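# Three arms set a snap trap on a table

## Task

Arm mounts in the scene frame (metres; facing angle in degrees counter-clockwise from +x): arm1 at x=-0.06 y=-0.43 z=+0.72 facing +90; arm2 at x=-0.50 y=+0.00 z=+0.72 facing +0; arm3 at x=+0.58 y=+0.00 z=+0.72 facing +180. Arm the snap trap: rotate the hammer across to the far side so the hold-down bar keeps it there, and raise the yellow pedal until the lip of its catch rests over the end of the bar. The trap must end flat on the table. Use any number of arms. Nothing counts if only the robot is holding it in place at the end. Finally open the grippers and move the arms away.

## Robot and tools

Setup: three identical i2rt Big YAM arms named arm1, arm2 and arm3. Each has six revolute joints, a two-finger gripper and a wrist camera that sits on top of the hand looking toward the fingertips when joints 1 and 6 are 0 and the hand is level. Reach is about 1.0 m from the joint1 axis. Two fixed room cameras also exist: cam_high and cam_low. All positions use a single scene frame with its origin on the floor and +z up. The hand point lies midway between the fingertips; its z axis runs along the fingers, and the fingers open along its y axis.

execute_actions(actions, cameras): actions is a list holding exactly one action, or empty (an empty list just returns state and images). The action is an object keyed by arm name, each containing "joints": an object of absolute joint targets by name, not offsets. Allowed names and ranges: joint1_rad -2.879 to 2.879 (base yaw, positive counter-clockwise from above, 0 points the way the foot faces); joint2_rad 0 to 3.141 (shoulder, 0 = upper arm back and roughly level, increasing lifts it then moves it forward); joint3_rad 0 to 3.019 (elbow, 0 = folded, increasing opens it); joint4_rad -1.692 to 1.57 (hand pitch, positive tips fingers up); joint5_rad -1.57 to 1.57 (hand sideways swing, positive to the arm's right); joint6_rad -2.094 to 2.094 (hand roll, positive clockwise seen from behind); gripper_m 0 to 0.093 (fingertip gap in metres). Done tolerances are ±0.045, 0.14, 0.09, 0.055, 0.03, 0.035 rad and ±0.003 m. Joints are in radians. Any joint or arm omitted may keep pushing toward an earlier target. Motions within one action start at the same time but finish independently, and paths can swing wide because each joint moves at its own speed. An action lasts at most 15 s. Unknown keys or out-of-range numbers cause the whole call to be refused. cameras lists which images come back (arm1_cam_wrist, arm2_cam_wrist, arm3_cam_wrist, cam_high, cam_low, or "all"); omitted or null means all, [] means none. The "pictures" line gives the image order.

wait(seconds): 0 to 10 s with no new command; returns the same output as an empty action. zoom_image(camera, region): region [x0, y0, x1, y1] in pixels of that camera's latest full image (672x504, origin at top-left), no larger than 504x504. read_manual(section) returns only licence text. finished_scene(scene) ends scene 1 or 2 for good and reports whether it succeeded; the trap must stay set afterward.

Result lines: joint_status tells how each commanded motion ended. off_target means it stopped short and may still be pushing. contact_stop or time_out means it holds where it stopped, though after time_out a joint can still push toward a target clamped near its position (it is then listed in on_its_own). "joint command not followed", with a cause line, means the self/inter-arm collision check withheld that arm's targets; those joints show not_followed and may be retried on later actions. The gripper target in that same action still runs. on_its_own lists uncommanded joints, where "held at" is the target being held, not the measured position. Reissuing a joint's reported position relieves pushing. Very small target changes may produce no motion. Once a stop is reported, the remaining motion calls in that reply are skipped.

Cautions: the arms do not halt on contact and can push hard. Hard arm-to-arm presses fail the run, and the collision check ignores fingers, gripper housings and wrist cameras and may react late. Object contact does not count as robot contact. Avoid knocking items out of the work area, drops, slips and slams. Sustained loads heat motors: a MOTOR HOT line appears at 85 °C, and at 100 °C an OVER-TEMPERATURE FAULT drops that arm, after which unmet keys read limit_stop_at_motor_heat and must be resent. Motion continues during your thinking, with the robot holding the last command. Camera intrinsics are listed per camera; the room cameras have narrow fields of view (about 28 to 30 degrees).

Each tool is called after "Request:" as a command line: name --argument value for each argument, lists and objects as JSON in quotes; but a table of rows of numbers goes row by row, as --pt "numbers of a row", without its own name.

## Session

Request:
execute_actions --actions '[]'

Scene clock: 0.00 s.
arm1.joint_positions: joint1_rad=-0.015 joint2_rad=+0.430 joint3_rad=+1.478 joint4_rad=-1.530 joint5_rad=+0.010 joint6_rad=-0.012 gripper_m=+0.095
arm1.joint_status: not commanded
arm1.hand: x=-0.0572 y=-0.3157 z=+1.2942 quat_wxyz=(-0.369, +0.609, -0.601, -0.364) (m; scene frame)
arm2.joint_positions: joint1_rad=+0.010 joint2_rad=+0.447 joint3_rad=+1.476 joint4_rad=-1.533 joint5_rad=+0.003 joint6_rad=-0.003 gripper_m=+0.095
arm2.joint_status: not commanded
arm2.hand: x=-0.3842 y=-0.0065 z=+1.3381 quat_wxyz=(-0.513, -0.009, -0.858, +0.005) (m; scene frame)
arm3.joint_positions: joint1_rad=+0.005 joint2_rad=+0.427 joint3_rad=+1.454 joint4_rad=-1.553 joint5_rad=-0.007 joint6_rad=-0.014 gripper_m=+0.095
arm3.joint_status: not commanded
arm3.hand: x=+0.4623 y=+0.0096 z=+1.3372 quat_wxyz=(-0.005, +0.868, -0.012, -0.497) (m; scene frame)
pictures: arm1_cam_wrist, arm2_cam_wrist, arm3_cam_wrist, cam_high, cam_low
Images, in order (width x height): arm1_cam_wrist 672x504, arm2_cam_wrist 672x504, arm3_cam_wrist 672x504, cam_high 672x504, cam_low 672x504.

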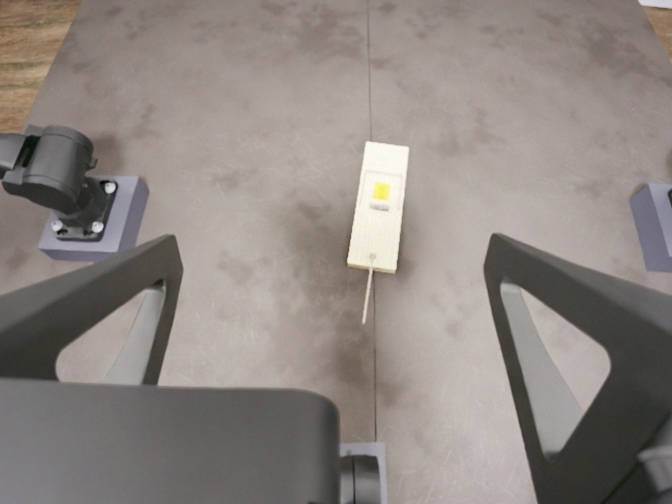

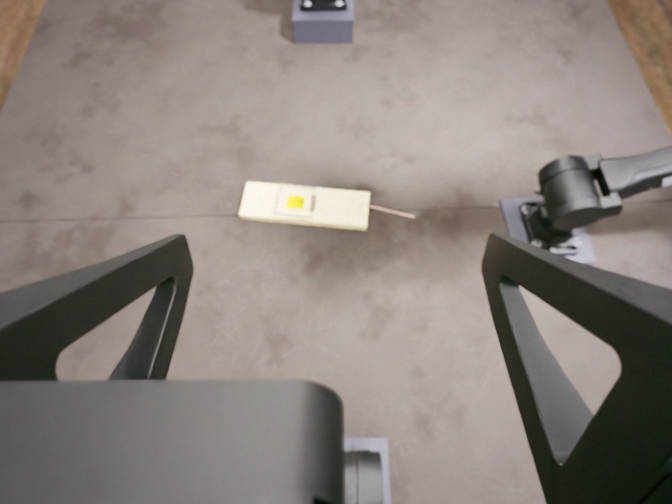

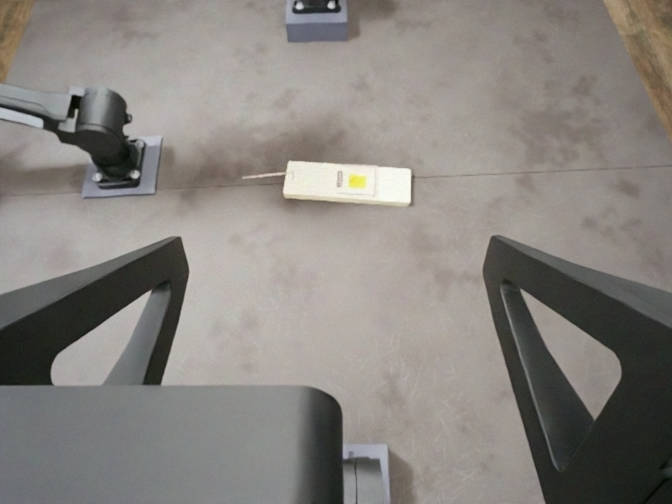

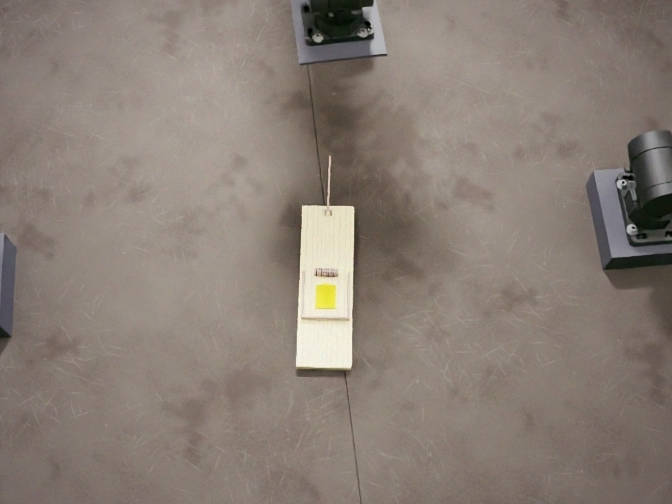

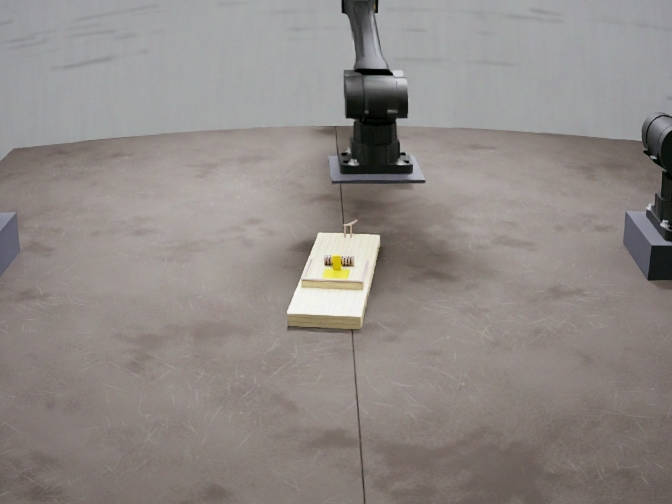

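Request:
execute_actions --actions '[{"arm1":{"joints":{"joint1_rad":-0.142,"joint2_rad":1.57,"joint3_rad":1.07,"joint4_rad":-1.02,"joint6_rad":0}},"arm3":{"joints":{"joint1_rad":-0.17,"joint2_rad":1.2,"joint3_rad":1.3,"joint4_rad":-1.4,"joint5_rad":-0.45,"joint6_rad":1.39}},"arm2":{"joints":{"joint1_rad":0.03,"joint2_rad":0.6,"joint3_rad":0.5,"joint4_rad":-0.7,"gripper_m":0.016}}}]' --cameras '["arm1_cam_wrist"]'

Scene clock: 2.60 s.
arm1.joint_positions: joint1_rad=-0.137 joint2_rad=+1.571 joint3_rad=+1.069 joint4_rad=-1.038 joint5_rad=+0.010 joint6_rad=-0.012 gripper_m=+0.095
arm1.joint_status: all done
arm1.hand: x=-0.0088 y=-0.0010 z=+0.8064 quat_wxyz=(-0.014, +0.670, -0.742, -0.007) (m; scene frame)
arm2.joint_positions: joint1_rad=+0.018 joint2_rad=+0.607 joint3_rad=+0.483 joint4_rad=-0.722 joint5_rad=+0.003 joint6_rad=-0.003 gripper_m=+0.016
arm2.joint_status: all done
arm2.hand: x=-0.2102 y=-0.0054 z=+0.9468 quat_wxyz=(-0.359, -0.006, -0.933, +0.002) (m; scene frame)
arm3.joint_positions: joint1_rad=-0.165 joint2_rad=+1.204 joint3_rad=+1.293 joint4_rad=-1.408 joint5_rad=-0.447 joint6_rad=+1.382 gripper_m=+0.095
arm3.joint_status: all done
arm3.hand: x=+0.1847 y=+0.0116 z=+1.1041 quat_wxyz=(+0.253, +0.696, -0.672, +0.024) (m; scene frame)
pictures: arm1_cam_wrist
Images, in order (width x height): arm1_cam_wrist 672x504.

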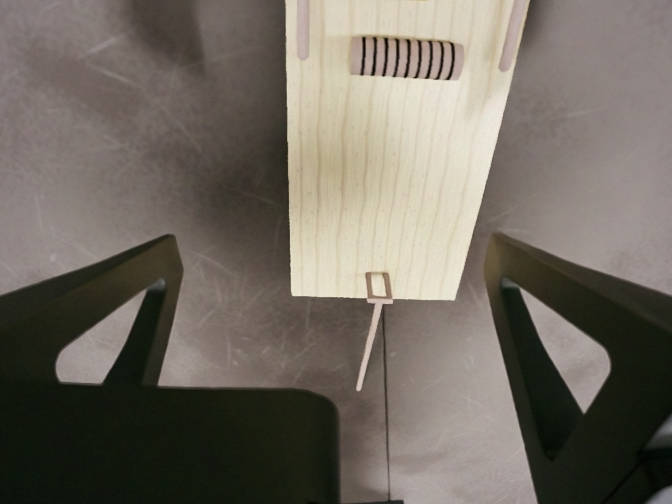

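Request:
execute_actions --actions '[{"arm1":{"joints":{"joint1_rad":-0.19,"joint2_rad":1.63,"joint3_rad":1.02,"joint4_rad":-0.93}}}]' --cameras '["arm1_cam_wrist"]'

Request:
execute_actions --actions '[{"arm1":{"joints":{"joint2_rad":1.675,"joint3_rad":0.985,"joint4_rad":-0.86}}}]' --cameras '["arm1_cam_wrist"]'

Scene clock: 3.73 s.
arm1.joint_positions: joint1_rad=-0.191 joint2_rad=+1.632 joint3_rad=+1.023 joint4_rad=-0.948 joint5_rad=+0.010 joint6_rad=-0.012 gripper_m=+0.095
arm1.joint_status: all done
arm1.hand: x=+0.0135 y=-0.0069 z=+0.7671 quat_wxyz=(-0.008, +0.650, -0.760, -0.001) (m; scene frame)
arm2.joint_positions: joint1_rad=+0.018 joint2_rad=+0.607 joint3_rad=+0.483 joint4_rad=-0.722 joint5_rad=+0.003 joint6_rad=-0.003 gripper_m=+0.016
arm2.joint_status: not commanded
arm2.hand: x=-0.2102 y=-0.0054 z=+0.9468 quat_wxyz=(-0.359, -0.006, -0.933, +0.002) (m; scene frame)
arm3.joint_positions: joint1_rad=-0.165 joint2_rad=+1.204 joint3_rad=+1.293 joint4_rad=-1.408 joint5_rad=-0.447 joint6_rad=+1.382 gripper_m=+0.095
arm3.joint_status: not commanded
arm3.hand: x=+0.1847 y=+0.0116 z=+1.1041 quat_wxyz=(+0.253, +0.696, -0.672, +0.024) (m; scene frame)
pictures: arm1_cam_wrist
Images, in order (width x height): arm1_cam_wrist 672x504.

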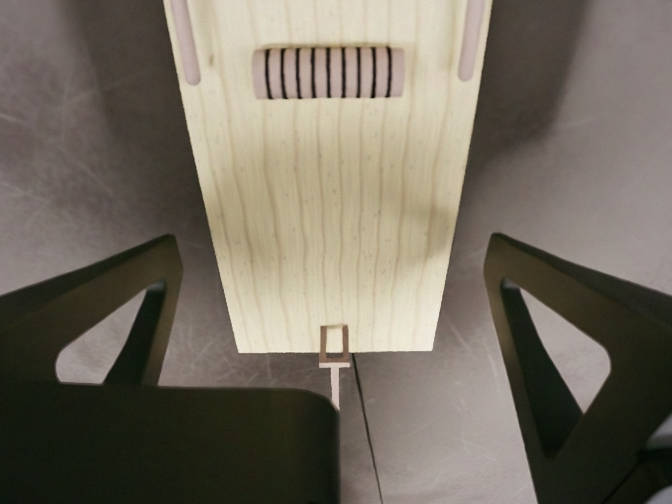

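Scene clock: 4.57 s.
arm1.joint_positions: joint1_rad=-0.191 joint2_rad=+1.671 joint3_rad=+0.990 joint4_rad=-0.878 joint5_rad=+0.010 joint6_rad=-0.012 gripper_m=+0.095
arm1.joint_status: all done
arm1.hand: x=+0.0130 y=-0.0094 z=+0.7411 quat_wxyz=(-0.007, +0.650, -0.760, -0.001) (m; scene frame)
arm2.joint_positions: joint1_rad=+0.018 joint2_rad=+0.607 joint3_rad=+0.483 joint4_rad=-0.722 joint5_rad=+0.003 joint6_rad=-0.003 gripper_m=+0.016
arm2.joint_status: not commanded
arm2.hand: x=-0.2102 y=-0.0054 z=+0.9468 quat_wxyz=(-0.359, -0.006, -0.933, +0.002) (m; scene frame)
arm3.joint_positions: joint1_rad=-0.165 joint2_rad=+1.204 joint3_rad=+1.293 joint4_rad=-1.408 joint5_rad=-0.447 joint6_rad=+1.382 gripper_m=+0.095
arm3.joint_status: not commanded
arm3.hand: x=+0.1847 y=+0.0116 z=+1.1041 quat_wxyz=(+0.253, +0.696, -0.672, +0.024) (m; scene frame)
pictures: arm1_cam_wrist
Images, in order (width x height): arm1_cam_wrist 672x504.

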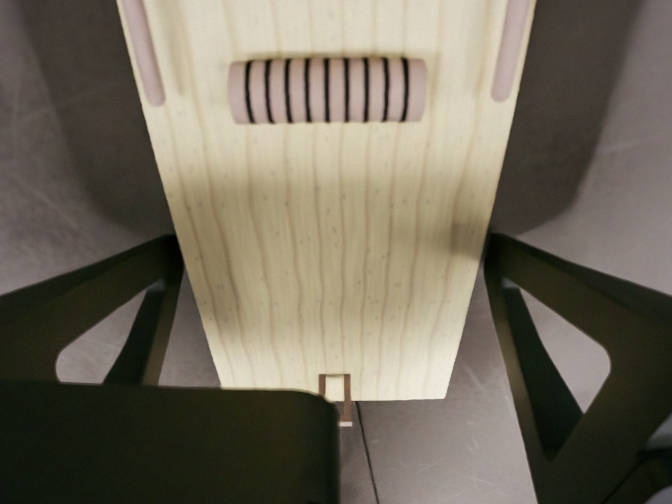

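Request:
execute_actions --actions '[{"arm1":{"joints":{"joint2_rad":1.69,"gripper_m":0.06}}}]' --cameras '[]'

Request:
execute_actions --actions '[{"arm1":{"joints":{"joint1_rad":-0.09,"joint2_rad":1.57,"joint3_rad":0.87,"joint4_rad":-0.85}}}]' --cameras '[]'

Request:
execute_actions --actions '[{"arm1":{"joints":{"joint1_rad":0.0,"joint2_rad":1.47,"joint3_rad":0.74,"joint4_rad":-0.83}}}]' --cameras '["arm1_cam_wrist","cam_high"]'

Scene clock: 5.37 s.
arm1.joint_positions: joint1_rad=-0.191 joint2_rad=+1.672 joint3_rad=+0.990 joint4_rad=-0.876 joint5_rad=+0.010 joint6_rad=-0.011 gripper_m=+0.079
arm1.joint_status: gripper_m off_target (ended at +0.079, target +0.060); the others done
arm1.hand: x=+0.0130 y=-0.0091 z=+0.7406 quat_wxyz=(-0.007, +0.650, -0.760, -0.001) (m; scene frame)
arm2.joint_positions: joint1_rad=+0.018 joint2_rad=+0.607 joint3_rad=+0.483 joint4_rad=-0.722 joint5_rad=+0.003 joint6_rad=-0.003 gripper_m=+0.016
arm2.joint_status: not commanded
arm2.hand: x=-0.2102 y=-0.0054 z=+0.9468 quat_wxyz=(-0.359, -0.006, -0.933, +0.002) (m; scene frame)
arm3.joint_positions: joint1_rad=-0.165 joint2_rad=+1.204 joint3_rad=+1.293 joint4_rad=-1.408 joint5_rad=-0.447 joint6_rad=+1.382 gripper_m=+0.095
arm3.joint_status: not commanded
arm3.hand: x=+0.1847 y=+0.0116 z=+1.1041 quat_wxyz=(+0.253, +0.696, -0.672, +0.024) (m; scene frame)
pictures: none
No camera images: the call's "cameras" was empty. Leave "cameras" out to get every camera's image.

Scene clock: 6.17 s.
arm1.joint_positions: joint1_rad=-0.082 joint2_rad=+1.584 joint3_rad=+0.872 joint4_rad=-0.859 joint5_rad=+0.010 joint6_rad=-0.009 gripper_m=+0.079
arm1.joint_status: all done
arm1.hand: x=-0.0355 y=-0.0468 z=+0.7400 quat_wxyz=(-0.003, +0.690, -0.724, +0.003) (m; scene frame)
arm2.joint_positions: joint1_rad=+0.018 joint2_rad=+0.607 joint3_rad=+0.483 joint4_rad=-0.722 joint5_rad=+0.003 joint6_rad=-0.003 gripper_m=+0.016
arm2.joint_status: not commanded
arm2.hand: x=-0.2102 y=-0.0054 z=+0.9468 quat_wxyz=(-0.359, -0.006, -0.933, +0.002) (m; scene frame)
arm3.joint_positions: joint1_rad=-0.165 joint2_rad=+1.204 joint3_rad=+1.293 joint4_rad=-1.408 joint5_rad=-0.447 joint6_rad=+1.382 gripper_m=+0.095
arm3.joint_status: not commanded
arm3.hand: x=+0.1847 y=+0.0116 z=+1.1041 quat_wxyz=(+0.253, +0.696, -0.672, +0.024) (m; scene frame)
pictures: none
No camera images: the call's "cameras" was empty. Leave "cameras" out to get every camera's image.

Scene clock: 6.93 s.
arm1.joint_positions: joint1_rad=+0.004 joint2_rad=+1.479 joint3_rad=+0.744 joint4_rad=-0.839 joint5_rad=+0.010 joint6_rad=-0.009 gripper_m=+0.079
arm1.joint_status: all done
arm1.hand: x=-0.0672 y=-0.0928 z=+0.7389 quat_wxyz=(-0.002, +0.720, -0.694, +0.004) (m; scene frame)
arm2.joint_positions: joint1_rad=+0.018 joint2_rad=+0.607 joint3_rad=+0.483 joint4_rad=-0.722 joint5_rad=+0.003 joint6_rad=-0.003 gripper_m=+0.016
arm2.joint_status: not commanded
arm2.hand: x=-0.2102 y=-0.0054 z=+0.9468 quat_wxyz=(-0.359, -0.006, -0.933, +0.002) (m; scene frame)
arm3.joint_positions: joint1_rad=-0.165 joint2_rad=+1.204 joint3_rad=+1.293 joint4_rad=-1.408 joint5_rad=-0.447 joint6_rad=+1.382 gripper_m=+0.095
arm3.joint_status: not commanded
arm3.hand: x=+0.1847 y=+0.0116 z=+1.1041 quat_wxyz=(+0.253, +0.696, -0.672, +0.024) (m; scene frame)
pictures: arm1_cam_wrist, cam_high
Images, in order (width x height): arm1_cam_wrist 672x504, cam_high 672x504.

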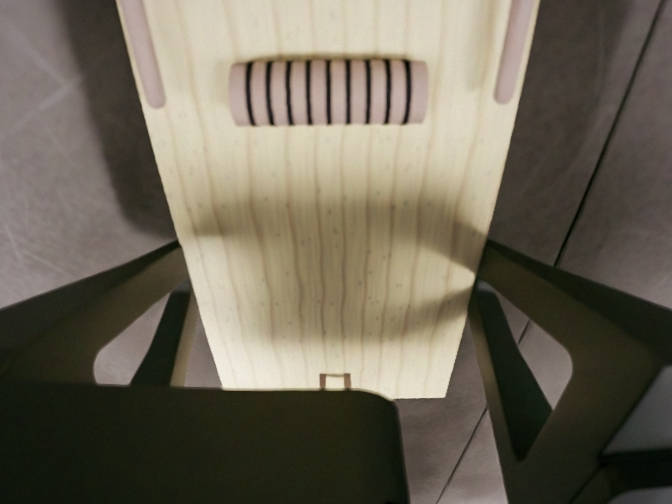

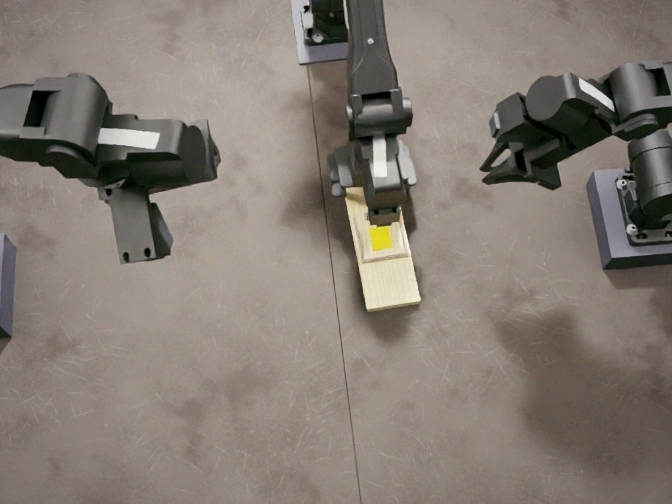

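Request:
execute_actions --actions '[{"arm1":{"joints":{"joint6_rad":0.075}}}]' --cameras '[]'

Request:
execute_actions --actions '[{"arm1":{"joints":{"gripper_m":0.093,"joint6_rad":0.04}}}]' --cameras '[]'

Request:
execute_actions --actions '[{"arm1":{"joints":{"joint2_rad":0.3,"joint3_rad":0.8,"joint4_rad":-1.4}},"arm3":{"joints":{"joint2_rad":1.7,"joint3_rad":1.7}}}]' --cameras '[]'

Request:
execute_actions --actions '[{"arm3":{"joints":{"joint2_rad":2.24,"joint3_rad":1.9,"joint4_rad":-1.235}}}]' --cameras '["arm3_cam_wrist"]'

Scene clock: 8.20 s.
arm1.joint_positions: joint1_rad=+0.004 joint2_rad=+1.479 joint3_rad=+0.744 joint4_rad=-0.839 joint5_rad=+0.010 joint6_rad=+0.050 gripper_m=+0.079
arm1.joint_status: all done
arm1.hand: x=-0.0672 y=-0.0928 z=+0.7389 quat_wxyz=(-0.002, +0.699, -0.715, +0.004) (m; scene frame)
arm2.joint_positions: joint1_rad=+0.018 joint2_rad=+0.607 joint3_rad=+0.483 joint4_rad=-0.722 joint5_rad=+0.003 joint6_rad=-0.003 gripper_m=+0.016
arm2.joint_status: not commanded
arm2.hand: x=-0.2102 y=-0.0054 z=+0.9468 quat_wxyz=(-0.359, -0.006, -0.933, +0.002) (m; scene frame)
arm3.joint_positions: joint1_rad=-0.165 joint2_rad=+1.204 joint3_rad=+1.293 joint4_rad=-1.408 joint5_rad=-0.447 joint6_rad=+1.382 gripper_m=+0.095
arm3.joint_status: not commanded
arm3.hand: x=+0.1847 y=+0.0116 z=+1.1041 quat_wxyz=(+0.253, +0.696, -0.672, +0.024) (m; scene frame)
pictures: none
No camera images: the call's "cameras" was empty. Leave "cameras" out to get every camera's image.

Scene clock: 8.73 s.
arm1.joint_positions: joint1_rad=+0.004 joint2_rad=+1.479 joint3_rad=+0.744 joint4_rad=-0.839 joint5_rad=+0.010 joint6_rad=+0.050 gripper_m=+0.093
arm1.joint_status: all done
arm1.hand: x=-0.0672 y=-0.0928 z=+0.7389 quat_wxyz=(-0.002, +0.699, -0.715, +0.004) (m; scene frame)
arm2.joint_positions: joint1_rad=+0.018 joint2_rad=+0.607 joint3_rad=+0.483 joint4_rad=-0.722 joint5_rad=+0.003 joint6_rad=-0.003 gripper_m=+0.016
arm2.joint_status: not commanded
arm2.hand: x=-0.2102 y=-0.0054 z=+0.9468 quat_wxyz=(-0.359, -0.006, -0.933, +0.002) (m; scene frame)
arm3.joint_positions: joint1_rad=-0.165 joint2_rad=+1.204 joint3_rad=+1.293 joint4_rad=-1.408 joint5_rad=-0.447 joint6_rad=+1.382 gripper_m=+0.095
arm3.joint_status: not commanded
arm3.hand: x=+0.1847 y=+0.0116 z=+1.1041 quat_wxyz=(+0.253, +0.696, -0.672, +0.024) (m; scene frame)
pictures: none
No camera images: the call's "cameras" was empty. Leave "cameras" out to get every camera's image.

Scene clock: 10.30 s.
arm1.joint_positions: joint1_rad=+0.004 joint2_rad=+0.300 joint3_rad=+0.749 joint4_rad=-1.385 joint5_rad=+0.010 joint6_rad=+0.050 gripper_m=+0.093
arm1.joint_status: all done
arm1.hand: x=-0.0618 y=-0.2600 z=+1.0023 quat_wxyz=(-0.215, +0.663, -0.680, -0.227) (m; scene frame)
arm2.joint_positions: joint1_rad=+0.018 joint2_rad=+0.607 joint3_rad=+0.483 joint4_rad=-0.722 joint5_rad=+0.003 joint6_rad=-0.003 gripper_m=+0.016
arm2.joint_status: not commanded
arm2.hand: x=-0.2102 y=-0.0054 z=+0.9468 quat_wxyz=(-0.359, -0.006, -0.933, +0.002) (m; scene frame)
arm3.joint_positions: joint1_rad=-0.165 joint2_rad=+1.713 joint3_rad=+1.638 joint4_rad=-1.405 joint5_rad=-0.447 joint6_rad=+1.384 gripper_m=+0.095
arm3.joint_status: all done
arm3.hand: x=+0.0313 y=+0.0433 z=+1.0217 quat_wxyz=(+0.211, +0.687, -0.689, +0.091) (m; scene frame)
pictures: none
No camera images: the call's "cameras" was empty. Leave "cameras" out to get every camera's image.

Scene clock: 11.77 s.
arm1.joint_positions: joint1_rad=+0.004 joint2_rad=+0.300 joint3_rad=+0.749 joint4_rad=-1.385 joint5_rad=+0.010 joint6_rad=+0.050 gripper_m=+0.093
arm1.joint_status: not commanded
arm1.hand: x=-0.0618 y=-0.2600 z=+1.0023 quat_wxyz=(-0.215, +0.663, -0.680, -0.227) (m; scene frame)
arm2.joint_positions: joint1_rad=+0.018 joint2_rad=+0.607 joint3_rad=+0.483 joint4_rad=-0.722 joint5_rad=+0.003 joint6_rad=-0.003 gripper_m=+0.016
arm2.joint_status: not commanded
arm2.hand: x=-0.2102 y=-0.0054 z=+0.9468 quat_wxyz=(-0.359, -0.006, -0.933, +0.002) (m; scene frame)
arm3.joint_positions: joint1_rad=-0.165 joint2_rad=+2.274 joint3_rad=+1.879 joint4_rad=-1.239 joint5_rad=-0.448 joint6_rad=+1.384 gripper_m=+0.095
arm3.joint_status: all done
arm3.hand: x=-0.0777 y=+0.0639 z=+0.7818 quat_wxyz=(+0.170, +0.675, -0.701, +0.154) (m; scene frame)
pictures: arm3_cam_wrist
Images, in order (width x height): arm3_cam_wrist 672x504.

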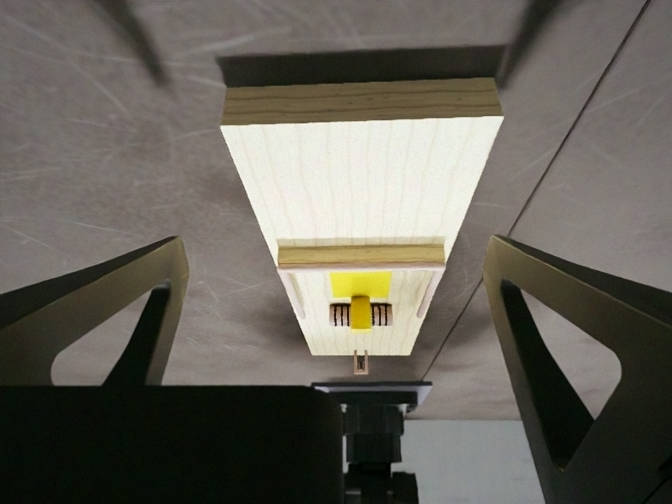

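Request:
execute_actions --actions '[{"arm3":{"joints":{"joint2_rad":2.375}},"arm2":{"joints":{"joint2_rad":1.0,"joint4_rad":-0.3}}}]' --cameras '["arm3_cam_wrist"]'

Request:
execute_actions --actions '[{"arm3":{"joints":{"gripper_m":0.06}},"arm2":{"joints":{"joint1_rad":0.1,"joint2_rad":1.42,"joint3_rad":0.5,"joint4_rad":0.07}}}]' --cameras '["arm3_cam_wrist"]'

Request:
execute_actions --actions '[{"arm3":{"joints":{"joint2_rad":2.47,"joint3_rad":1.85,"joint1_rad":-0.19}},"arm2":{"joints":{"joint2_rad":1.53,"joint4_rad":0.14}}}]' --cameras '["arm2_cam_wrist"]'

Scene clock: 13.20 s.
arm1.joint_positions: joint1_rad=+0.004 joint2_rad=+0.300 joint3_rad=+0.749 joint4_rad=-1.385 joint5_rad=+0.010 joint6_rad=+0.050 gripper_m=+0.093
arm1.joint_status: not commanded
arm1.hand: x=-0.0618 y=-0.2600 z=+1.0023 quat_wxyz=(-0.215, +0.663, -0.680, -0.227) (m; scene frame)
arm2.joint_positions: joint1_rad=+0.018 joint2_rad=+1.003 joint3_rad=+0.483 joint4_rad=-0.321 joint5_rad=+0.003 joint6_rad=-0.003 gripper_m=+0.016
arm2.joint_status: all done
arm2.hand: x=-0.1304 y=-0.0060 z=+0.8897 quat_wxyz=(-0.361, -0.006, -0.932, +0.002) (m; scene frame)
arm3.joint_positions: joint1_rad=-0.172 joint2_rad=+2.338 joint3_rad=+1.882 joint4_rad=-1.238 joint5_rad=-0.459 joint6_rad=+1.380 gripper_m=+0.095
arm3.joint_status: all done
arm3.hand: x=-0.0693 y=+0.0651 z=+0.7432 quat_wxyz=(+0.159, +0.667, -0.705, +0.180) (m; scene frame)
pictures: arm3_cam_wrist
Images, in order (width x height): arm3_cam_wrist 672x504.

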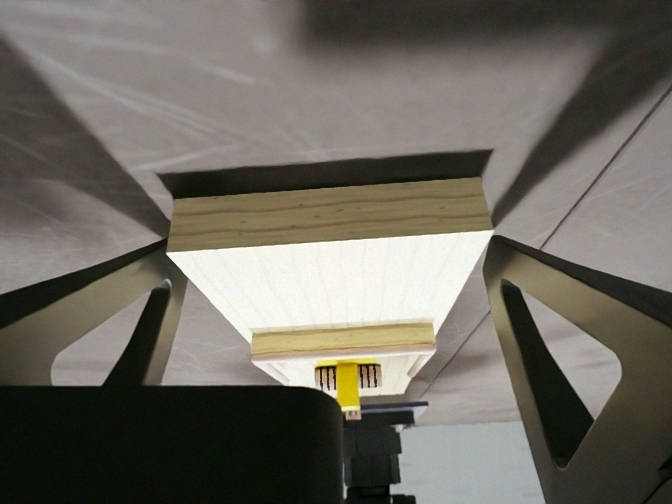

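Scene clock: 14.37 s.
arm1.joint_positions: joint1_rad=+0.004 joint2_rad=+0.300 joint3_rad=+0.749 joint4_rad=-1.385 joint5_rad=+0.010 joint6_rad=+0.050 gripper_m=+0.093
arm1.joint_status: not commanded
arm1.hand: x=-0.0618 y=-0.2600 z=+1.0023 quat_wxyz=(-0.215, +0.663, -0.680, -0.227) (m; scene frame)
arm2.joint_positions: joint1_rad=+0.095 joint2_rad=+1.424 joint3_rad=+0.483 joint4_rad=+0.049 joint5_rad=+0.003 joint6_rad=-0.003 gripper_m=+0.016
arm2.joint_status: all done
arm2.hand: x=-0.0881 y=+0.0257 z=+0.7921 quat_wxyz=(-0.338, +0.031, -0.941, -0.011) (m; scene frame)
arm3.joint_positions: joint1_rad=-0.172 joint2_rad=+2.338 joint3_rad=+1.882 joint4_rad=-1.237 joint5_rad=-0.457 joint6_rad=+1.380 gripper_m=+0.079
arm3.joint_status: gripper_m off_target (ended at +0.079, target +0.060)
arm3.hand: x=-0.0694 y=+0.0655 z=+0.7431 quat_wxyz=(+0.158, +0.667, -0.706, +0.179) (m; scene frame)
pictures: arm3_cam_wrist
Images, in order (width x height): arm3_cam_wrist 672x504.

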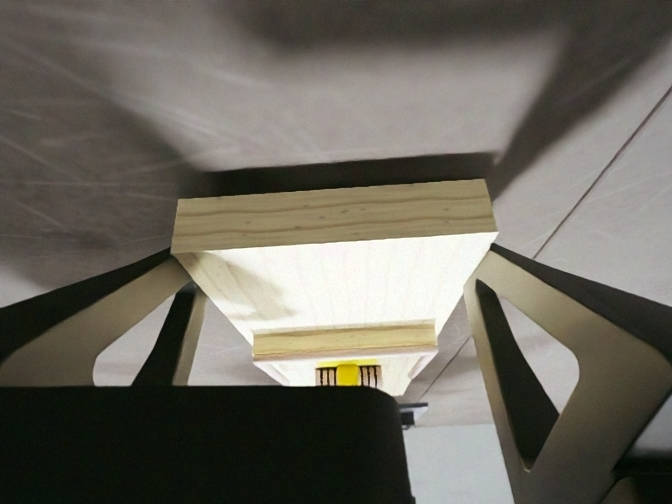

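Scene clock: 15.20 s.
arm1.joint_positions: joint1_rad=+0.004 joint2_rad=+0.300 joint3_rad=+0.749 joint4_rad=-1.385 joint5_rad=+0.010 joint6_rad=+0.050 gripper_m=+0.093
arm1.joint_status: not commanded
arm1.hand: x=-0.0618 y=-0.2600 z=+1.0023 quat_wxyz=(-0.215, +0.663, -0.680, -0.227) (m; scene frame)
arm2.joint_positions: joint1_rad=+0.095 joint2_rad=+1.538 joint3_rad=+0.483 joint4_rad=+0.119 joint5_rad=+0.003 joint6_rad=-0.003 gripper_m=+0.016
arm2.joint_status: all done
arm2.hand: x=-0.0891 y=+0.0257 z=+0.7583 quat_wxyz=(-0.317, +0.031, -0.948, -0.010) (m; scene frame)
arm3.joint_positions: joint1_rad=-0.176 joint2_rad=+2.344 joint3_rad=+1.882 joint4_rad=-1.238 joint5_rad=-0.469 joint6_rad=+1.379 gripper_m=+0.079
arm3.joint_status: all done
arm3.hand: x=-0.0687 y=+0.0658 z=+0.7404 quat_wxyz=(+0.162, +0.664, -0.706, +0.185) (m; scene frame)
pictures: arm2_cam_wrist
Images, in order (width x height): arm2_cam_wrist 672x504.

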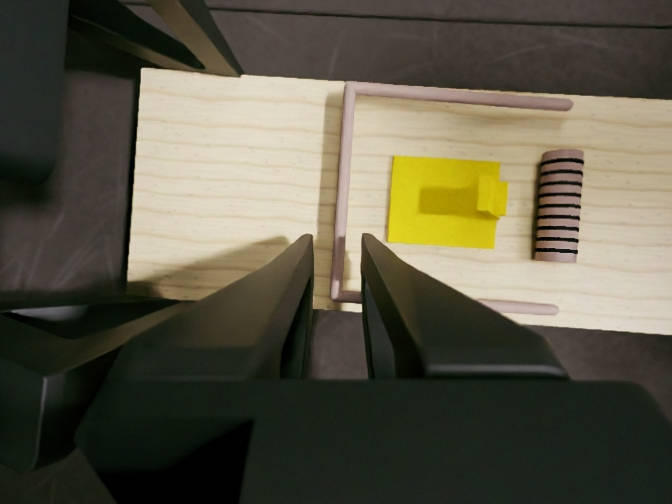

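Request:
execute_actions --actions '[{"arm2":{"joints":{"joint3_rad":0.535,"joint5_rad":-0.03,"joint6_rad":0.06}}}]' --cameras '[]'

Request:
execute_actions --actions '[{"arm2":{"joints":{"joint5_rad":0.0,"joint2_rad":1.59,"joint4_rad":0.13}}}]' --cameras '[]'

Request:
execute_actions --actions '[{"arm2":{"joints":{"gripper_m":0.0}}}]' --cameras '["arm2_cam_wrist"]'

Scene clock: 16.33 s.
arm1.joint_positions: joint1_rad=+0.004 joint2_rad=+0.300 joint3_rad=+0.749 joint4_rad=-1.385 joint5_rad=+0.010 joint6_rad=+0.050 gripper_m=+0.093
arm1.joint_status: not commanded
arm1.hand: x=-0.0618 y=-0.2600 z=+1.0023 quat_wxyz=(-0.215, +0.663, -0.680, -0.227) (m; scene frame)
arm2.joint_positions: joint1_rad=+0.095 joint2_rad=+1.538 joint3_rad=+0.501 joint4_rad=+0.121 joint5_rad=-0.027 joint6_rad=+0.044 gripper_m=+0.016
arm2.joint_status: all done
arm2.hand: x=-0.0798 y=+0.0316 z=+0.7648 quat_wxyz=(-0.325, +0.014, -0.945, -0.033) (m; scene frame)
arm3.joint_positions: joint1_rad=-0.176 joint2_rad=+2.344 joint3_rad=+1.882 joint4_rad=-1.238 joint5_rad=-0.469 joint6_rad=+1.379 gripper_m=+0.079
arm3.joint_status: not commanded
arm3.hand: x=-0.0687 y=+0.0658 z=+0.7404 quat_wxyz=(+0.162, +0.664, -0.706, +0.185) (m; scene frame)
pictures: none
No camera images: the call's "cameras" was empty. Leave "cameras" out to get every camera's image.

Scene clock: 17.00 s.
arm1.joint_positions: joint1_rad=+0.004 joint2_rad=+0.300 joint3_rad=+0.749 joint4_rad=-1.385 joint5_rad=+0.010 joint6_rad=+0.050 gripper_m=+0.093
arm1.joint_status: not commanded
arm1.hand: x=-0.0618 y=-0.2600 z=+1.0023 quat_wxyz=(-0.215, +0.663, -0.680, -0.227) (m; scene frame)
arm2.joint_positions: joint1_rad=+0.095 joint2_rad=+1.582 joint3_rad=+0.510 joint4_rad=+0.124 joint5_rad=-0.002 joint6_rad=+0.044 gripper_m=+0.016
arm2.joint_status: all done
arm2.hand: x=-0.0808 y=+0.0272 z=+0.7503 quat_wxyz=(-0.310, +0.009, -0.950, -0.020) (m; scene frame)
arm3.joint_positions: joint1_rad=-0.176 joint2_rad=+2.344 joint3_rad=+1.882 joint4_rad=-1.238 joint5_rad=-0.470 joint6_rad=+1.379 gripper_m=+0.079
arm3.joint_status: not commanded
arm3.hand: x=-0.0686 y=+0.0657 z=+0.7403 quat_wxyz=(+0.162, +0.664, -0.706, +0.185) (m; scene frame)
pictures: none
No camera images: the call's "cameras" was empty. Leave "cameras" out to get every camera's image.

Scene clock: 17.53 s.
arm1.joint_positions: joint1_rad=+0.004 joint2_rad=+0.300 joint3_rad=+0.749 joint4_rad=-1.385 joint5_rad=+0.010 joint6_rad=+0.050 gripper_m=+0.093
arm1.joint_status: not commanded
arm1.hand: x=-0.0618 y=-0.2600 z=+1.0023 quat_wxyz=(-0.215, +0.663, -0.680, -0.227) (m; scene frame)
arm2.joint_positions: joint1_rad=+0.095 joint2_rad=+1.583 joint3_rad=+0.510 joint4_rad=+0.124 joint5_rad=+0.006 joint6_rad=+0.054 gripper_m=+0.003
arm2.joint_status: all done
arm2.hand: x=-0.0807 y=+0.0258 z=+0.7502 quat_wxyz=(-0.310, +0.003, -0.950, -0.018) (m; scene frame)
arm3.joint_positions: joint1_rad=-0.177 joint2_rad=+2.344 joint3_rad=+1.882 joint4_rad=-1.238 joint5_rad=-0.470 joint6_rad=+1.379 gripper_m=+0.079
arm3.joint_status: not commanded
arm3.hand: x=-0.0686 y=+0.0659 z=+0.7403 quat_wxyz=(+0.162, +0.664, -0.706, +0.185) (m; scene frame)
pictures: arm2_cam_wrist
Images, in order (width x height): arm2_cam_wrist 672x504.

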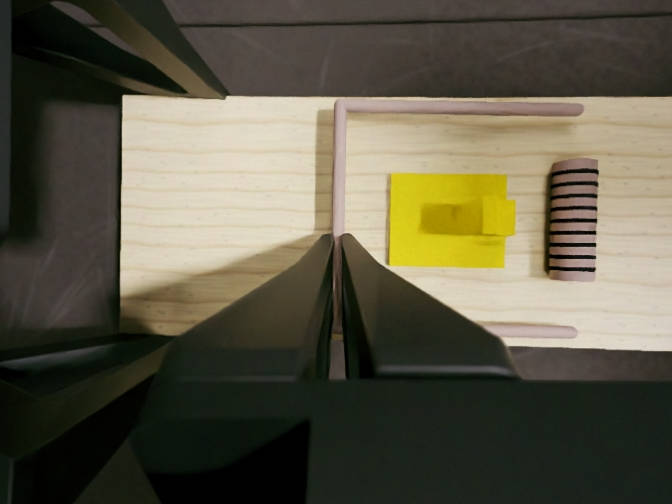

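Request:
execute_actions --actions '[{"arm2":{"joints":{"joint1_rad":0.07,"joint2_rad":1.45,"joint3_rad":0.54,"joint4_rad":0.11,"joint6_rad":0.03}}}]' --cameras '[]'

Request:
execute_actions --actions '[{"arm2":{"joints":{"joint1_rad":0.015,"joint2_rad":1.34,"joint4_rad":0.06,"joint5_rad":-0.01,"joint6_rad":-0.01}}}]' --cameras '[]'

Request:
execute_actions --actions '[{"arm2":{"joints":{"joint1_rad":-0.065,"joint2_rad":1.30,"joint4_rad":0.0,"joint5_rad":-0.03,"joint6_rad":-0.05}}}]' --cameras '[]'

Request:
execute_actions --actions '[{"arm2":{"joints":{"joint1_rad":-0.17,"joint2_rad":1.34,"joint5_rad":-0.06,"joint6_rad":-0.1}}}]' --cameras '["arm2_cam_wrist"]'

Scene clock: 18.70 s.
arm1.joint_positions: joint1_rad=+0.004 joint2_rad=+0.300 joint3_rad=+0.749 joint4_rad=-1.385 joint5_rad=+0.010 joint6_rad=+0.050 gripper_m=+0.093
arm1.joint_status: not commanded
arm1.hand: x=-0.0618 y=-0.2600 z=+1.0023 quat_wxyz=(-0.215, +0.663, -0.680, -0.227) (m; scene frame)
arm2.joint_positions: joint1_rad=+0.084 joint2_rad=+1.503 joint3_rad=+0.503 joint4_rad=+0.090 joint5_rad=-0.002 joint6_rad=+0.054 gripper_m=+0.003
arm2.joint_status: all done
arm2.hand: x=-0.0794 y=+0.0227 z=+0.7746 quat_wxyz=(-0.329, +0.000, -0.944, -0.021) (m; scene frame)
arm3.joint_positions: joint1_rad=-0.177 joint2_rad=+2.344 joint3_rad=+1.882 joint4_rad=-1.238 joint5_rad=-0.477 joint6_rad=+1.380 gripper_m=+0.079
arm3.joint_status: not commanded
arm3.hand: x=-0.0689 y=+0.0654 z=+0.7408 quat_wxyz=(+0.165, +0.663, -0.706, +0.187) (m; scene frame)
pictures: none
No camera images: the call's "cameras" was empty. Leave "cameras" out to get every camera's image.

Scene clock: 19.50 s.
arm1.joint_positions: joint1_rad=+0.004 joint2_rad=+0.300 joint3_rad=+0.749 joint4_rad=-1.385 joint5_rad=+0.010 joint6_rad=+0.050 gripper_m=+0.093
arm1.joint_status: not commanded
arm1.hand: x=-0.0618 y=-0.2600 z=+1.0023 quat_wxyz=(-0.215, +0.663, -0.680, -0.227) (m; scene frame)
arm2.joint_positions: joint1_rad=+0.035 joint2_rad=+1.395 joint3_rad=+0.497 joint4_rad=+0.035 joint5_rad=-0.021 joint6_rad=+0.024 gripper_m=+0.003
arm2.joint_status: all done
arm2.hand: x=-0.0801 y=+0.0051 z=+0.8067 quat_wxyz=(-0.351, -0.006, -0.936, -0.017) (m; scene frame)
arm3.joint_positions: joint1_rad=-0.176 joint2_rad=+2.344 joint3_rad=+1.882 joint4_rad=-1.239 joint5_rad=-0.485 joint6_rad=+1.388 gripper_m=+0.079
arm3.joint_status: not commanded
arm3.hand: x=-0.0689 y=+0.0629 z=+0.7413 quat_wxyz=(+0.167, +0.660, -0.708, +0.190) (m; scene frame)
pictures: none
No camera images: the call's "cameras" was empty. Leave "cameras" out to get every camera's image.

Scene clock: 20.33 s.
arm1.joint_positions: joint1_rad=+0.004 joint2_rad=+0.300 joint3_rad=+0.749 joint4_rad=-1.385 joint5_rad=+0.010 joint6_rad=+0.050 gripper_m=+0.093
arm1.joint_status: not commanded
arm1.hand: x=-0.0618 y=-0.2600 z=+1.0023 quat_wxyz=(-0.215, +0.663, -0.680, -0.227) (m; scene frame)
arm2.joint_positions: joint1_rad=-0.031 joint2_rad=+1.352 joint3_rad=+0.497 joint4_rad=-0.008 joint5_rad=-0.050 joint6_rad=-0.018 gripper_m=+0.003
arm2.joint_status: all done
arm2.hand: x=-0.0845 y=-0.0172 z=+0.8170 quat_wxyz=(-0.352, -0.012, -0.936, -0.012) (m; scene frame)
arm3.joint_positions: joint1_rad=-0.162 joint2_rad=+2.345 joint3_rad=+1.882 joint4_rad=-1.238 joint5_rad=-0.495 joint6_rad=+1.414 gripper_m=+0.079
arm3.joint_status: not commanded
arm3.hand: x=-0.0702 y=+0.0529 z=+0.7416 quat_wxyz=(+0.167, +0.654, -0.711, +0.196) (m; scene frame)
pictures: none
No camera images: the call's "cameras" was empty. Leave "cameras" out to get every camera's image.

Scene clock: 22.17 s.
arm1.joint_positions: joint1_rad=+0.004 joint2_rad=+0.300 joint3_rad=+0.749 joint4_rad=-1.385 joint5_rad=+0.010 joint6_rad=+0.050 gripper_m=+0.093
arm1.joint_status: not commanded
arm1.hand: x=-0.0618 y=-0.2600 z=+1.0023 quat_wxyz=(-0.215, +0.663, -0.680, -0.227) (m; scene frame)
arm2.joint_positions: joint1_rad=-0.112 joint2_rad=+1.362 joint3_rad=+0.498 joint4_rad=-0.008 joint5_rad=-0.103 joint6_rad=-0.078 gripper_m=+0.003
arm2.joint_status: joint1_rad time_out (moved -0.081 of -0.139); joint5_rad time_out (moved -0.052 of -0.010); the others done
arm2.on_its_own: joint1_rad reads -0.112 and still pushes toward -0.170 since a time_out; joint5_rad reads -0.103 and still pushes toward -0.060 since a time_out
arm2.hand: x=-0.0866 y=-0.0420 z=+0.8140 quat_wxyz=(-0.350, -0.013, -0.937, -0.013) (m; scene frame)
arm3.joint_positions: joint1_rad=-0.143 joint2_rad=+2.346 joint3_rad=+1.882 joint4_rad=-1.234 joint5_rad=-0.495 joint6_rad=+1.423 gripper_m=+0.079
arm3.joint_status: not commanded
arm3.hand: x=-0.0719 y=+0.0406 z=+0.7409 quat_wxyz=(+0.165, +0.658, -0.708, +0.197) (m; scene frame)
pictures: arm2_cam_wrist
Images, in order (width x height): arm2_cam_wrist 672x504.

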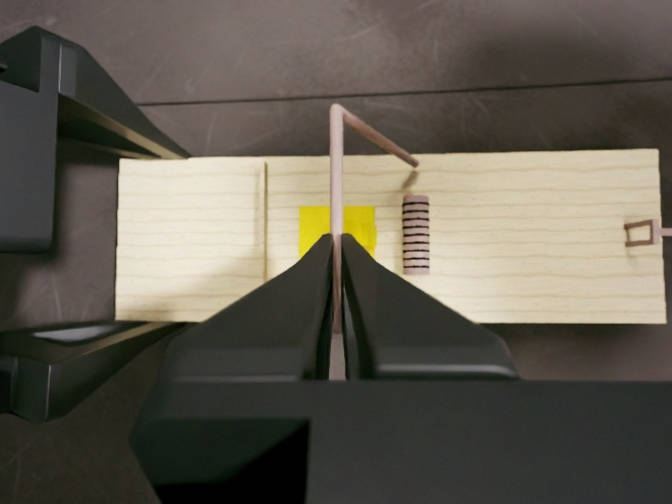

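Request:
execute_actions --actions '[{"arm3":{"joints":{"joint1_rad":-0.21,"joint5_rad":-0.44}},"arm2":{"joints":{"joint1_rad":-0.2,"joint2_rad":1.3,"joint5_rad":-0.07,"joint6_rad":-0.13}}}]' --cameras '["arm2_cam_wrist"]'

Scene clock: 24.13 s.
arm1.joint_positions: joint1_rad=+0.004 joint2_rad=+0.300 joint3_rad=+0.749 joint4_rad=-1.385 joint5_rad=+0.010 joint6_rad=+0.050 gripper_m=+0.093
arm1.joint_status: not commanded
arm1.hand: x=-0.0618 y=-0.2600 z=+1.0023 quat_wxyz=(-0.215, +0.663, -0.680, -0.227) (m; scene frame)
arm2.joint_positions: joint1_rad=-0.142 joint2_rad=+1.345 joint3_rad=+0.498 joint4_rad=-0.008 joint5_rad=-0.110 joint6_rad=-0.108 gripper_m=+0.003
arm2.joint_status: joint1_rad time_out (moved -0.030 of -0.088); joint5_rad time_out (moved -0.008 of +0.033); the others done
arm2.on_its_own: joint1_rad reads -0.142 and still pushes toward -0.200 since a time_out; joint5_rad reads -0.110 and still pushes toward -0.070 since a time_out
arm2.hand: x=-0.0864 y=-0.0533 z=+0.8209 quat_wxyz=(-0.359, -0.011, -0.933, -0.005) (m; scene frame)
arm3.joint_positions: joint1_rad=-0.143 joint2_rad=+2.346 joint3_rad=+1.882 joint4_rad=-1.234 joint5_rad=-0.493 joint6_rad=+1.423 gripper_m=+0.079
arm3.joint_status: joint1_rad time_out (moved +0.000 of -0.067); joint5_rad time_out (moved +0.002 of +0.055)
arm3.on_its_own: joint1_rad reads -0.143 and still pushes toward -0.210 since a time_out; joint5_rad reads -0.493 and still pushes toward -0.440 since a time_out
arm3.hand: x=-0.0719 y=+0.0408 z=+0.7408 quat_wxyz=(+0.165, +0.658, -0.708, +0.196) (m; scene frame)
pictures: arm2_cam_wrist
Images, in order (width x height): arm2_cam_wrist 672x504.

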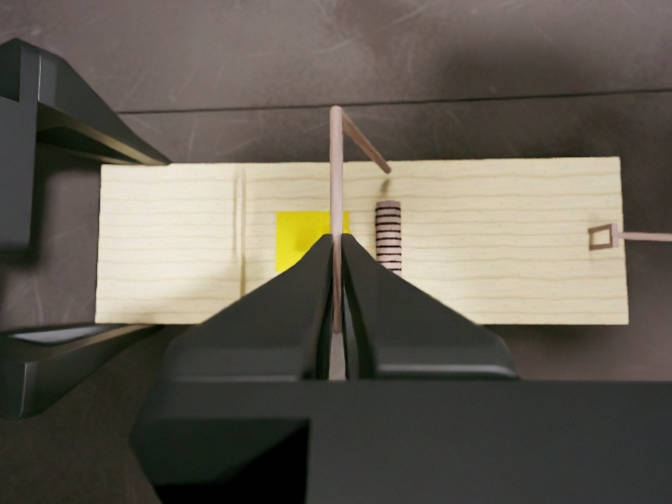

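Request:
execute_actions --actions '[{"arm2":{"joints":{"joint1_rad":-0.285,"joint2_rad":1.4,"joint3_rad":0.555,"joint5_rad":-0.08,"joint6_rad":-0.17}}}]' --cameras '["arm2_cam_wrist"]'

Scene clock: 26.20 s.
arm1.joint_positions: joint1_rad=+0.004 joint2_rad=+0.300 joint3_rad=+0.749 joint4_rad=-1.385 joint5_rad=+0.010 joint6_rad=+0.050 gripper_m=+0.093
arm1.joint_status: not commanded
arm1.hand: x=-0.0618 y=-0.2600 z=+1.0023 quat_wxyz=(-0.215, +0.663, -0.680, -0.227) (m; scene frame)
arm2.joint_positions: joint1_rad=-0.216 joint2_rad=+1.367 joint3_rad=+0.520 joint4_rad=-0.008 joint5_rad=-0.139 joint6_rad=-0.170 gripper_m=+0.003
arm2.joint_status: joint1_rad time_out (moved -0.075 of -0.143); joint5_rad time_out (moved -0.028 of +0.030); the others done
arm2.on_its_own: joint1_rad reads -0.216 and still pushes toward -0.285 since a time_out; joint5_rad reads -0.139 and still pushes toward -0.080 since a time_out
arm2.hand: x=-0.0827 y=-0.0812 z=+0.8211 quat_wxyz=(-0.360, -0.012, -0.933, +0.006) (m; scene frame)
arm3.joint_positions: joint1_rad=-0.143 joint2_rad=+2.347 joint3_rad=+1.882 joint4_rad=-1.233 joint5_rad=-0.493 joint6_rad=+1.393 gripper_m=+0.079
arm3.joint_status: not commanded
arm3.on_its_own: joint1_rad reads -0.143 and still pushes toward -0.210 since a time_out; joint5_rad reads -0.493 and still pushes toward -0.440 since a time_out
arm3.hand: x=-0.0719 y=+0.0408 z=+0.7405 quat_wxyz=(+0.168, +0.669, -0.698, +0.194) (m; scene frame)
pictures: arm2_cam_wrist
Images, in order (width x height): arm2_cam_wrist 672x504.

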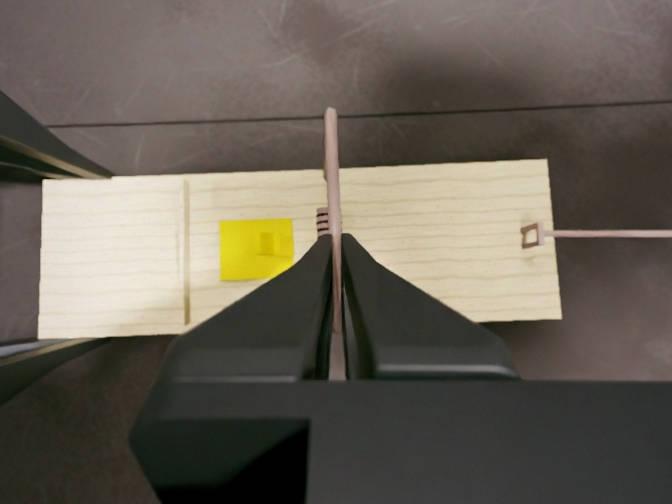

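Request:
execute_actions --actions '[{"arm2":{"joints":{"joint1_rad":-0.37,"joint2_rad":1.47,"joint3_rad":0.56,"joint4_rad":0.01,"joint5_rad":-0.12,"joint6_rad":-0.23}}}]' --cameras '["arm2_cam_wrist"]'

Scene clock: 28.30 s.
arm1.joint_positions: joint1_rad=+0.004 joint2_rad=+0.300 joint3_rad=+0.749 joint4_rad=-1.385 joint5_rad=+0.010 joint6_rad=+0.050 gripper_m=+0.093
arm1.joint_status: not commanded
arm1.hand: x=-0.0618 y=-0.2600 z=+1.0023 quat_wxyz=(-0.215, +0.663, -0.680, -0.227) (m; scene frame)
arm2.joint_positions: joint1_rad=-0.313 joint2_rad=+1.435 joint3_rad=+0.547 joint4_rad=+0.011 joint5_rad=-0.175 joint6_rad=-0.245 gripper_m=+0.003
arm2.joint_status: joint1_rad time_out (moved -0.096 of -0.154); joint5_rad time_out (moved -0.036 of +0.019); the others done
arm2.on_its_own: joint1_rad reads -0.313 and still pushes toward -0.370 since a time_out; joint5_rad reads -0.175 and still pushes toward -0.120 since a time_out
arm2.hand: x=-0.0810 y=-0.1186 z=+0.8084 quat_wxyz=(-0.353, -0.017, -0.935, +0.017) (m; scene frame)
arm3.joint_positions: joint1_rad=-0.143 joint2_rad=+2.347 joint3_rad=+1.882 joint4_rad=-1.236 joint5_rad=-0.493 joint6_rad=+1.384 gripper_m=+0.079
arm3.joint_status: not commanded
arm3.on_its_own: joint1_rad reads -0.143 and still pushes toward -0.210 since a time_out; joint5_rad reads -0.493 and still pushes toward -0.440 since a time_out
arm3.hand: x=-0.0714 y=+0.0407 z=+0.7406 quat_wxyz=(+0.168, +0.672, -0.695, +0.194) (m; scene frame)
pictures: arm2_cam_wrist
Images, in order (width x height): arm2_cam_wrist 672x504.

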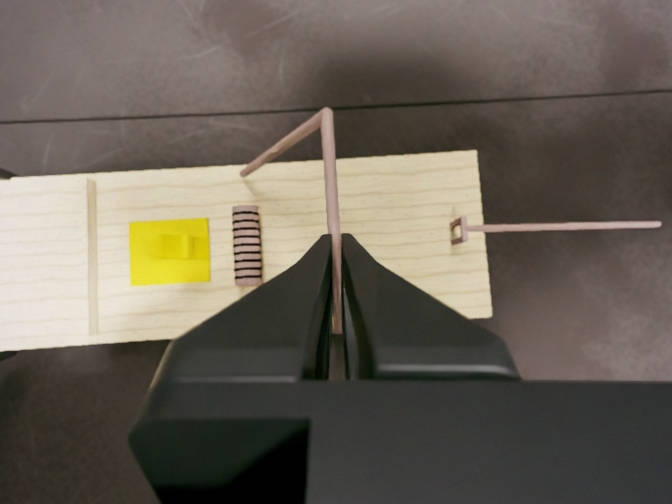

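Request:
execute_actions --actions '[{"arm2":{"joints":{"joint1_rad":-0.44,"joint2_rad":1.6,"joint3_rad":0.54,"joint4_rad":0.1,"joint5_rad":-0.2,"joint6_rad":-0.3}}}]' --cameras '[]'

Request:
execute_actions --actions '[{"arm2":{"joints":{"joint1_rad":-0.46,"joint2_rad":1.73,"joint3_rad":0.5,"joint4_rad":0.21,"joint5_rad":-0.25,"joint6_rad":-0.31}}}]' --cameras '["arm2_cam_wrist"]'

Scene clock: 30.63 s.
arm1.joint_positions: joint1_rad=+0.004 joint2_rad=+0.300 joint3_rad=+0.749 joint4_rad=-1.385 joint5_rad=+0.010 joint6_rad=+0.050 gripper_m=+0.093
arm1.joint_status: not commanded
arm1.hand: x=-0.0618 y=-0.2600 z=+1.0023 quat_wxyz=(-0.215, +0.663, -0.680, -0.227) (m; scene frame)
arm2.joint_positions: joint1_rad=-0.394 joint2_rad=+1.553 joint3_rad=+0.551 joint4_rad=+0.116 joint5_rad=-0.246 joint6_rad=-0.301 gripper_m=+0.003
arm2.joint_status: joint1_rad time_out (moved -0.081 of -0.127); joint5_rad time_out (moved -0.070 of -0.025); the others done
arm2.on_its_own: joint1_rad reads -0.394 and still pushes toward -0.440 since a time_out; joint5_rad reads -0.246 and still pushes toward -0.200 since a time_out
arm2.hand: x=-0.0811 y=-0.1438 z=+0.7784 quat_wxyz=(-0.357, -0.018, -0.934, +0.008) (m; scene frame)
arm3.joint_positions: joint1_rad=-0.143 joint2_rad=+2.347 joint3_rad=+1.882 joint4_rad=-1.236 joint5_rad=-0.493 joint6_rad=+1.384 gripper_m=+0.079
arm3.joint_status: not commanded
arm3.on_its_own: joint1_rad reads -0.143 and still pushes toward -0.210 since a time_out; joint5_rad reads -0.493 and still pushes toward -0.440 since a time_out
arm3.hand: x=-0.0714 y=+0.0407 z=+0.7406 quat_wxyz=(+0.168, +0.672, -0.695, +0.194) (m; scene frame)
pictures: none
No camera images: the call's "cameras" was empty. Leave "cameras" out to get every camera's image.

not run: a stop came earlier in this reply.

Request:
execute_actions --actions '[{"arm2":{"joints":{"joint1_rad":-0.46,"joint2_rad":1.74,"joint3_rad":0.49,"joint4_rad":0.23,"joint5_rad":-0.26,"joint6_rad":-0.31}}}]' --cameras '["arm2_cam_wrist"]'

Scene clock: 32.83 s.
arm1.joint_positions: joint1_rad=+0.004 joint2_rad=+0.300 joint3_rad=+0.749 joint4_rad=-1.385 joint5_rad=+0.010 joint6_rad=+0.050 gripper_m=+0.093
arm1.joint_status: not commanded
arm1.hand: x=-0.0618 y=-0.2600 z=+1.0023 quat_wxyz=(-0.215, +0.663, -0.680, -0.227) (m; scene frame)
arm2.joint_positions: joint1_rad=-0.427 joint2_rad=+1.672 joint3_rad=+0.534 joint4_rad=+0.262 joint5_rad=-0.299 joint6_rad=-0.312 gripper_m=+0.003
arm2.joint_status: joint5_rad time_out (moved -0.054 of -0.014); the others done
arm2.on_its_own: joint5_rad reads -0.299 and still pushes toward -0.260 since a time_out
arm2.hand: x=-0.0825 y=-0.1490 z=+0.7469 quat_wxyz=(-0.369, -0.018, -0.929, -0.006) (m; scene frame)
arm3.joint_positions: joint1_rad=-0.143 joint2_rad=+2.347 joint3_rad=+1.882 joint4_rad=-1.236 joint5_rad=-0.490 joint6_rad=+1.386 gripper_m=+0.079
arm3.joint_status: not commanded
arm3.on_its_own: joint1_rad reads -0.143 and still pushes toward -0.210 since a time_out; joint5_rad reads -0.490 and still pushes toward -0.440 since a time_out
arm3.hand: x=-0.0713 y=+0.0412 z=+0.7403 quat_wxyz=(+0.166, +0.671, -0.696, +0.193) (m; scene frame)
pictures: arm2_cam_wrist
Images, in order (width x height): arm2_cam_wrist 672x504.

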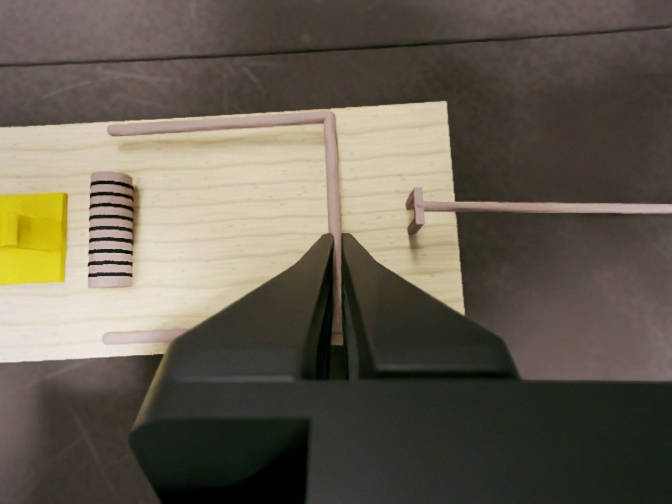

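Request:
execute_actions --actions '[{"arm2":{"joints":{"joint1_rad":-0.47,"joint2_rad":1.81,"joint3_rad":0.385,"joint4_rad":0.59,"joint5_rad":-0.31,"joint6_rad":-0.27}}}]' --cameras '["arm2_cam_wrist"]'

Request:
execute_actions --actions '[{"arm3":{"joints":{"joint1_rad":-0.143,"joint2_rad":2.34,"joint3_rad":1.9,"joint5_rad":-0.49,"gripper_m":0.093}}}]' --cameras '[]'

Request:
execute_actions --actions '[{"arm3":{"joints":{"joint2_rad":1.95}}}]' --cameras '[]'

Request:
execute_actions --actions '[{"arm3":{"joints":{"joint1_rad":0.39,"joint2_rad":1.6,"joint3_rad":0.99,"joint4_rad":0.0,"joint5_rad":0,"joint6_rad":0,"gripper_m":0}}}]' --cameras '[]'

Request:
execute_actions --actions '[{"arm3":{"joints":{"joint2_rad":2.04,"joint4_rad":0.43}}}]' --cameras '["arm2_cam_wrist","arm3_cam_wrist","cam_low"]'

Scene clock: 35.80 s.
arm1.joint_positions: joint1_rad=+0.004 joint2_rad=+0.300 joint3_rad=+0.749 joint4_rad=-1.385 joint5_rad=+0.010 joint6_rad=+0.050 gripper_m=+0.093
arm1.joint_status: not commanded
arm1.hand: x=-0.0618 y=-0.2600 z=+1.0023 quat_wxyz=(-0.215, +0.663, -0.680, -0.227) (m; scene frame)
arm2.joint_positions: joint1_rad=-0.443 joint2_rad=+1.739 joint3_rad=+0.432 joint4_rad=+0.624 joint5_rad=-0.341 joint6_rad=-0.273 gripper_m=+0.003
arm2.joint_status: joint5_rad time_out (moved -0.042 of -0.011); the others done
arm2.on_its_own: joint5_rad reads -0.341 and still pushes toward -0.310 since a time_out
arm2.hand: x=-0.0865 y=-0.1470 z=+0.7512 quat_wxyz=(-0.455, -0.017, -0.890, +0.009) (m; scene frame)
arm3.joint_positions: joint1_rad=-0.145 joint2_rad=+2.347 joint3_rad=+1.882 joint4_rad=-1.236 joint5_rad=-0.488 joint6_rad=+1.399 gripper_m=+0.079
arm3.joint_status: not commanded
arm3.on_its_own: joint1_rad reads -0.145 and still pushes toward -0.210 since a time_out; joint5_rad reads -0.488 and still pushes toward -0.440 since a time_out
arm3.hand: x=-0.0711 y=+0.0424 z=+0.7402 quat_wxyz=(+0.165, +0.666, -0.701, +0.194) (m; scene frame)
pictures: arm2_cam_wrist
Images, in order (width x height): arm2_cam_wrist 672x504.

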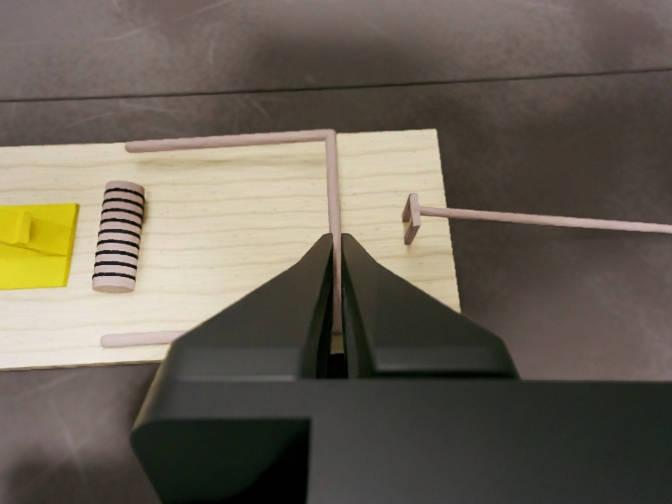

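not run: a stop came earlier in this reply.

not run: a stop came earlier in this reply.

not run: a stop came earlier in this reply.

not run: a stop came earlier in this reply.


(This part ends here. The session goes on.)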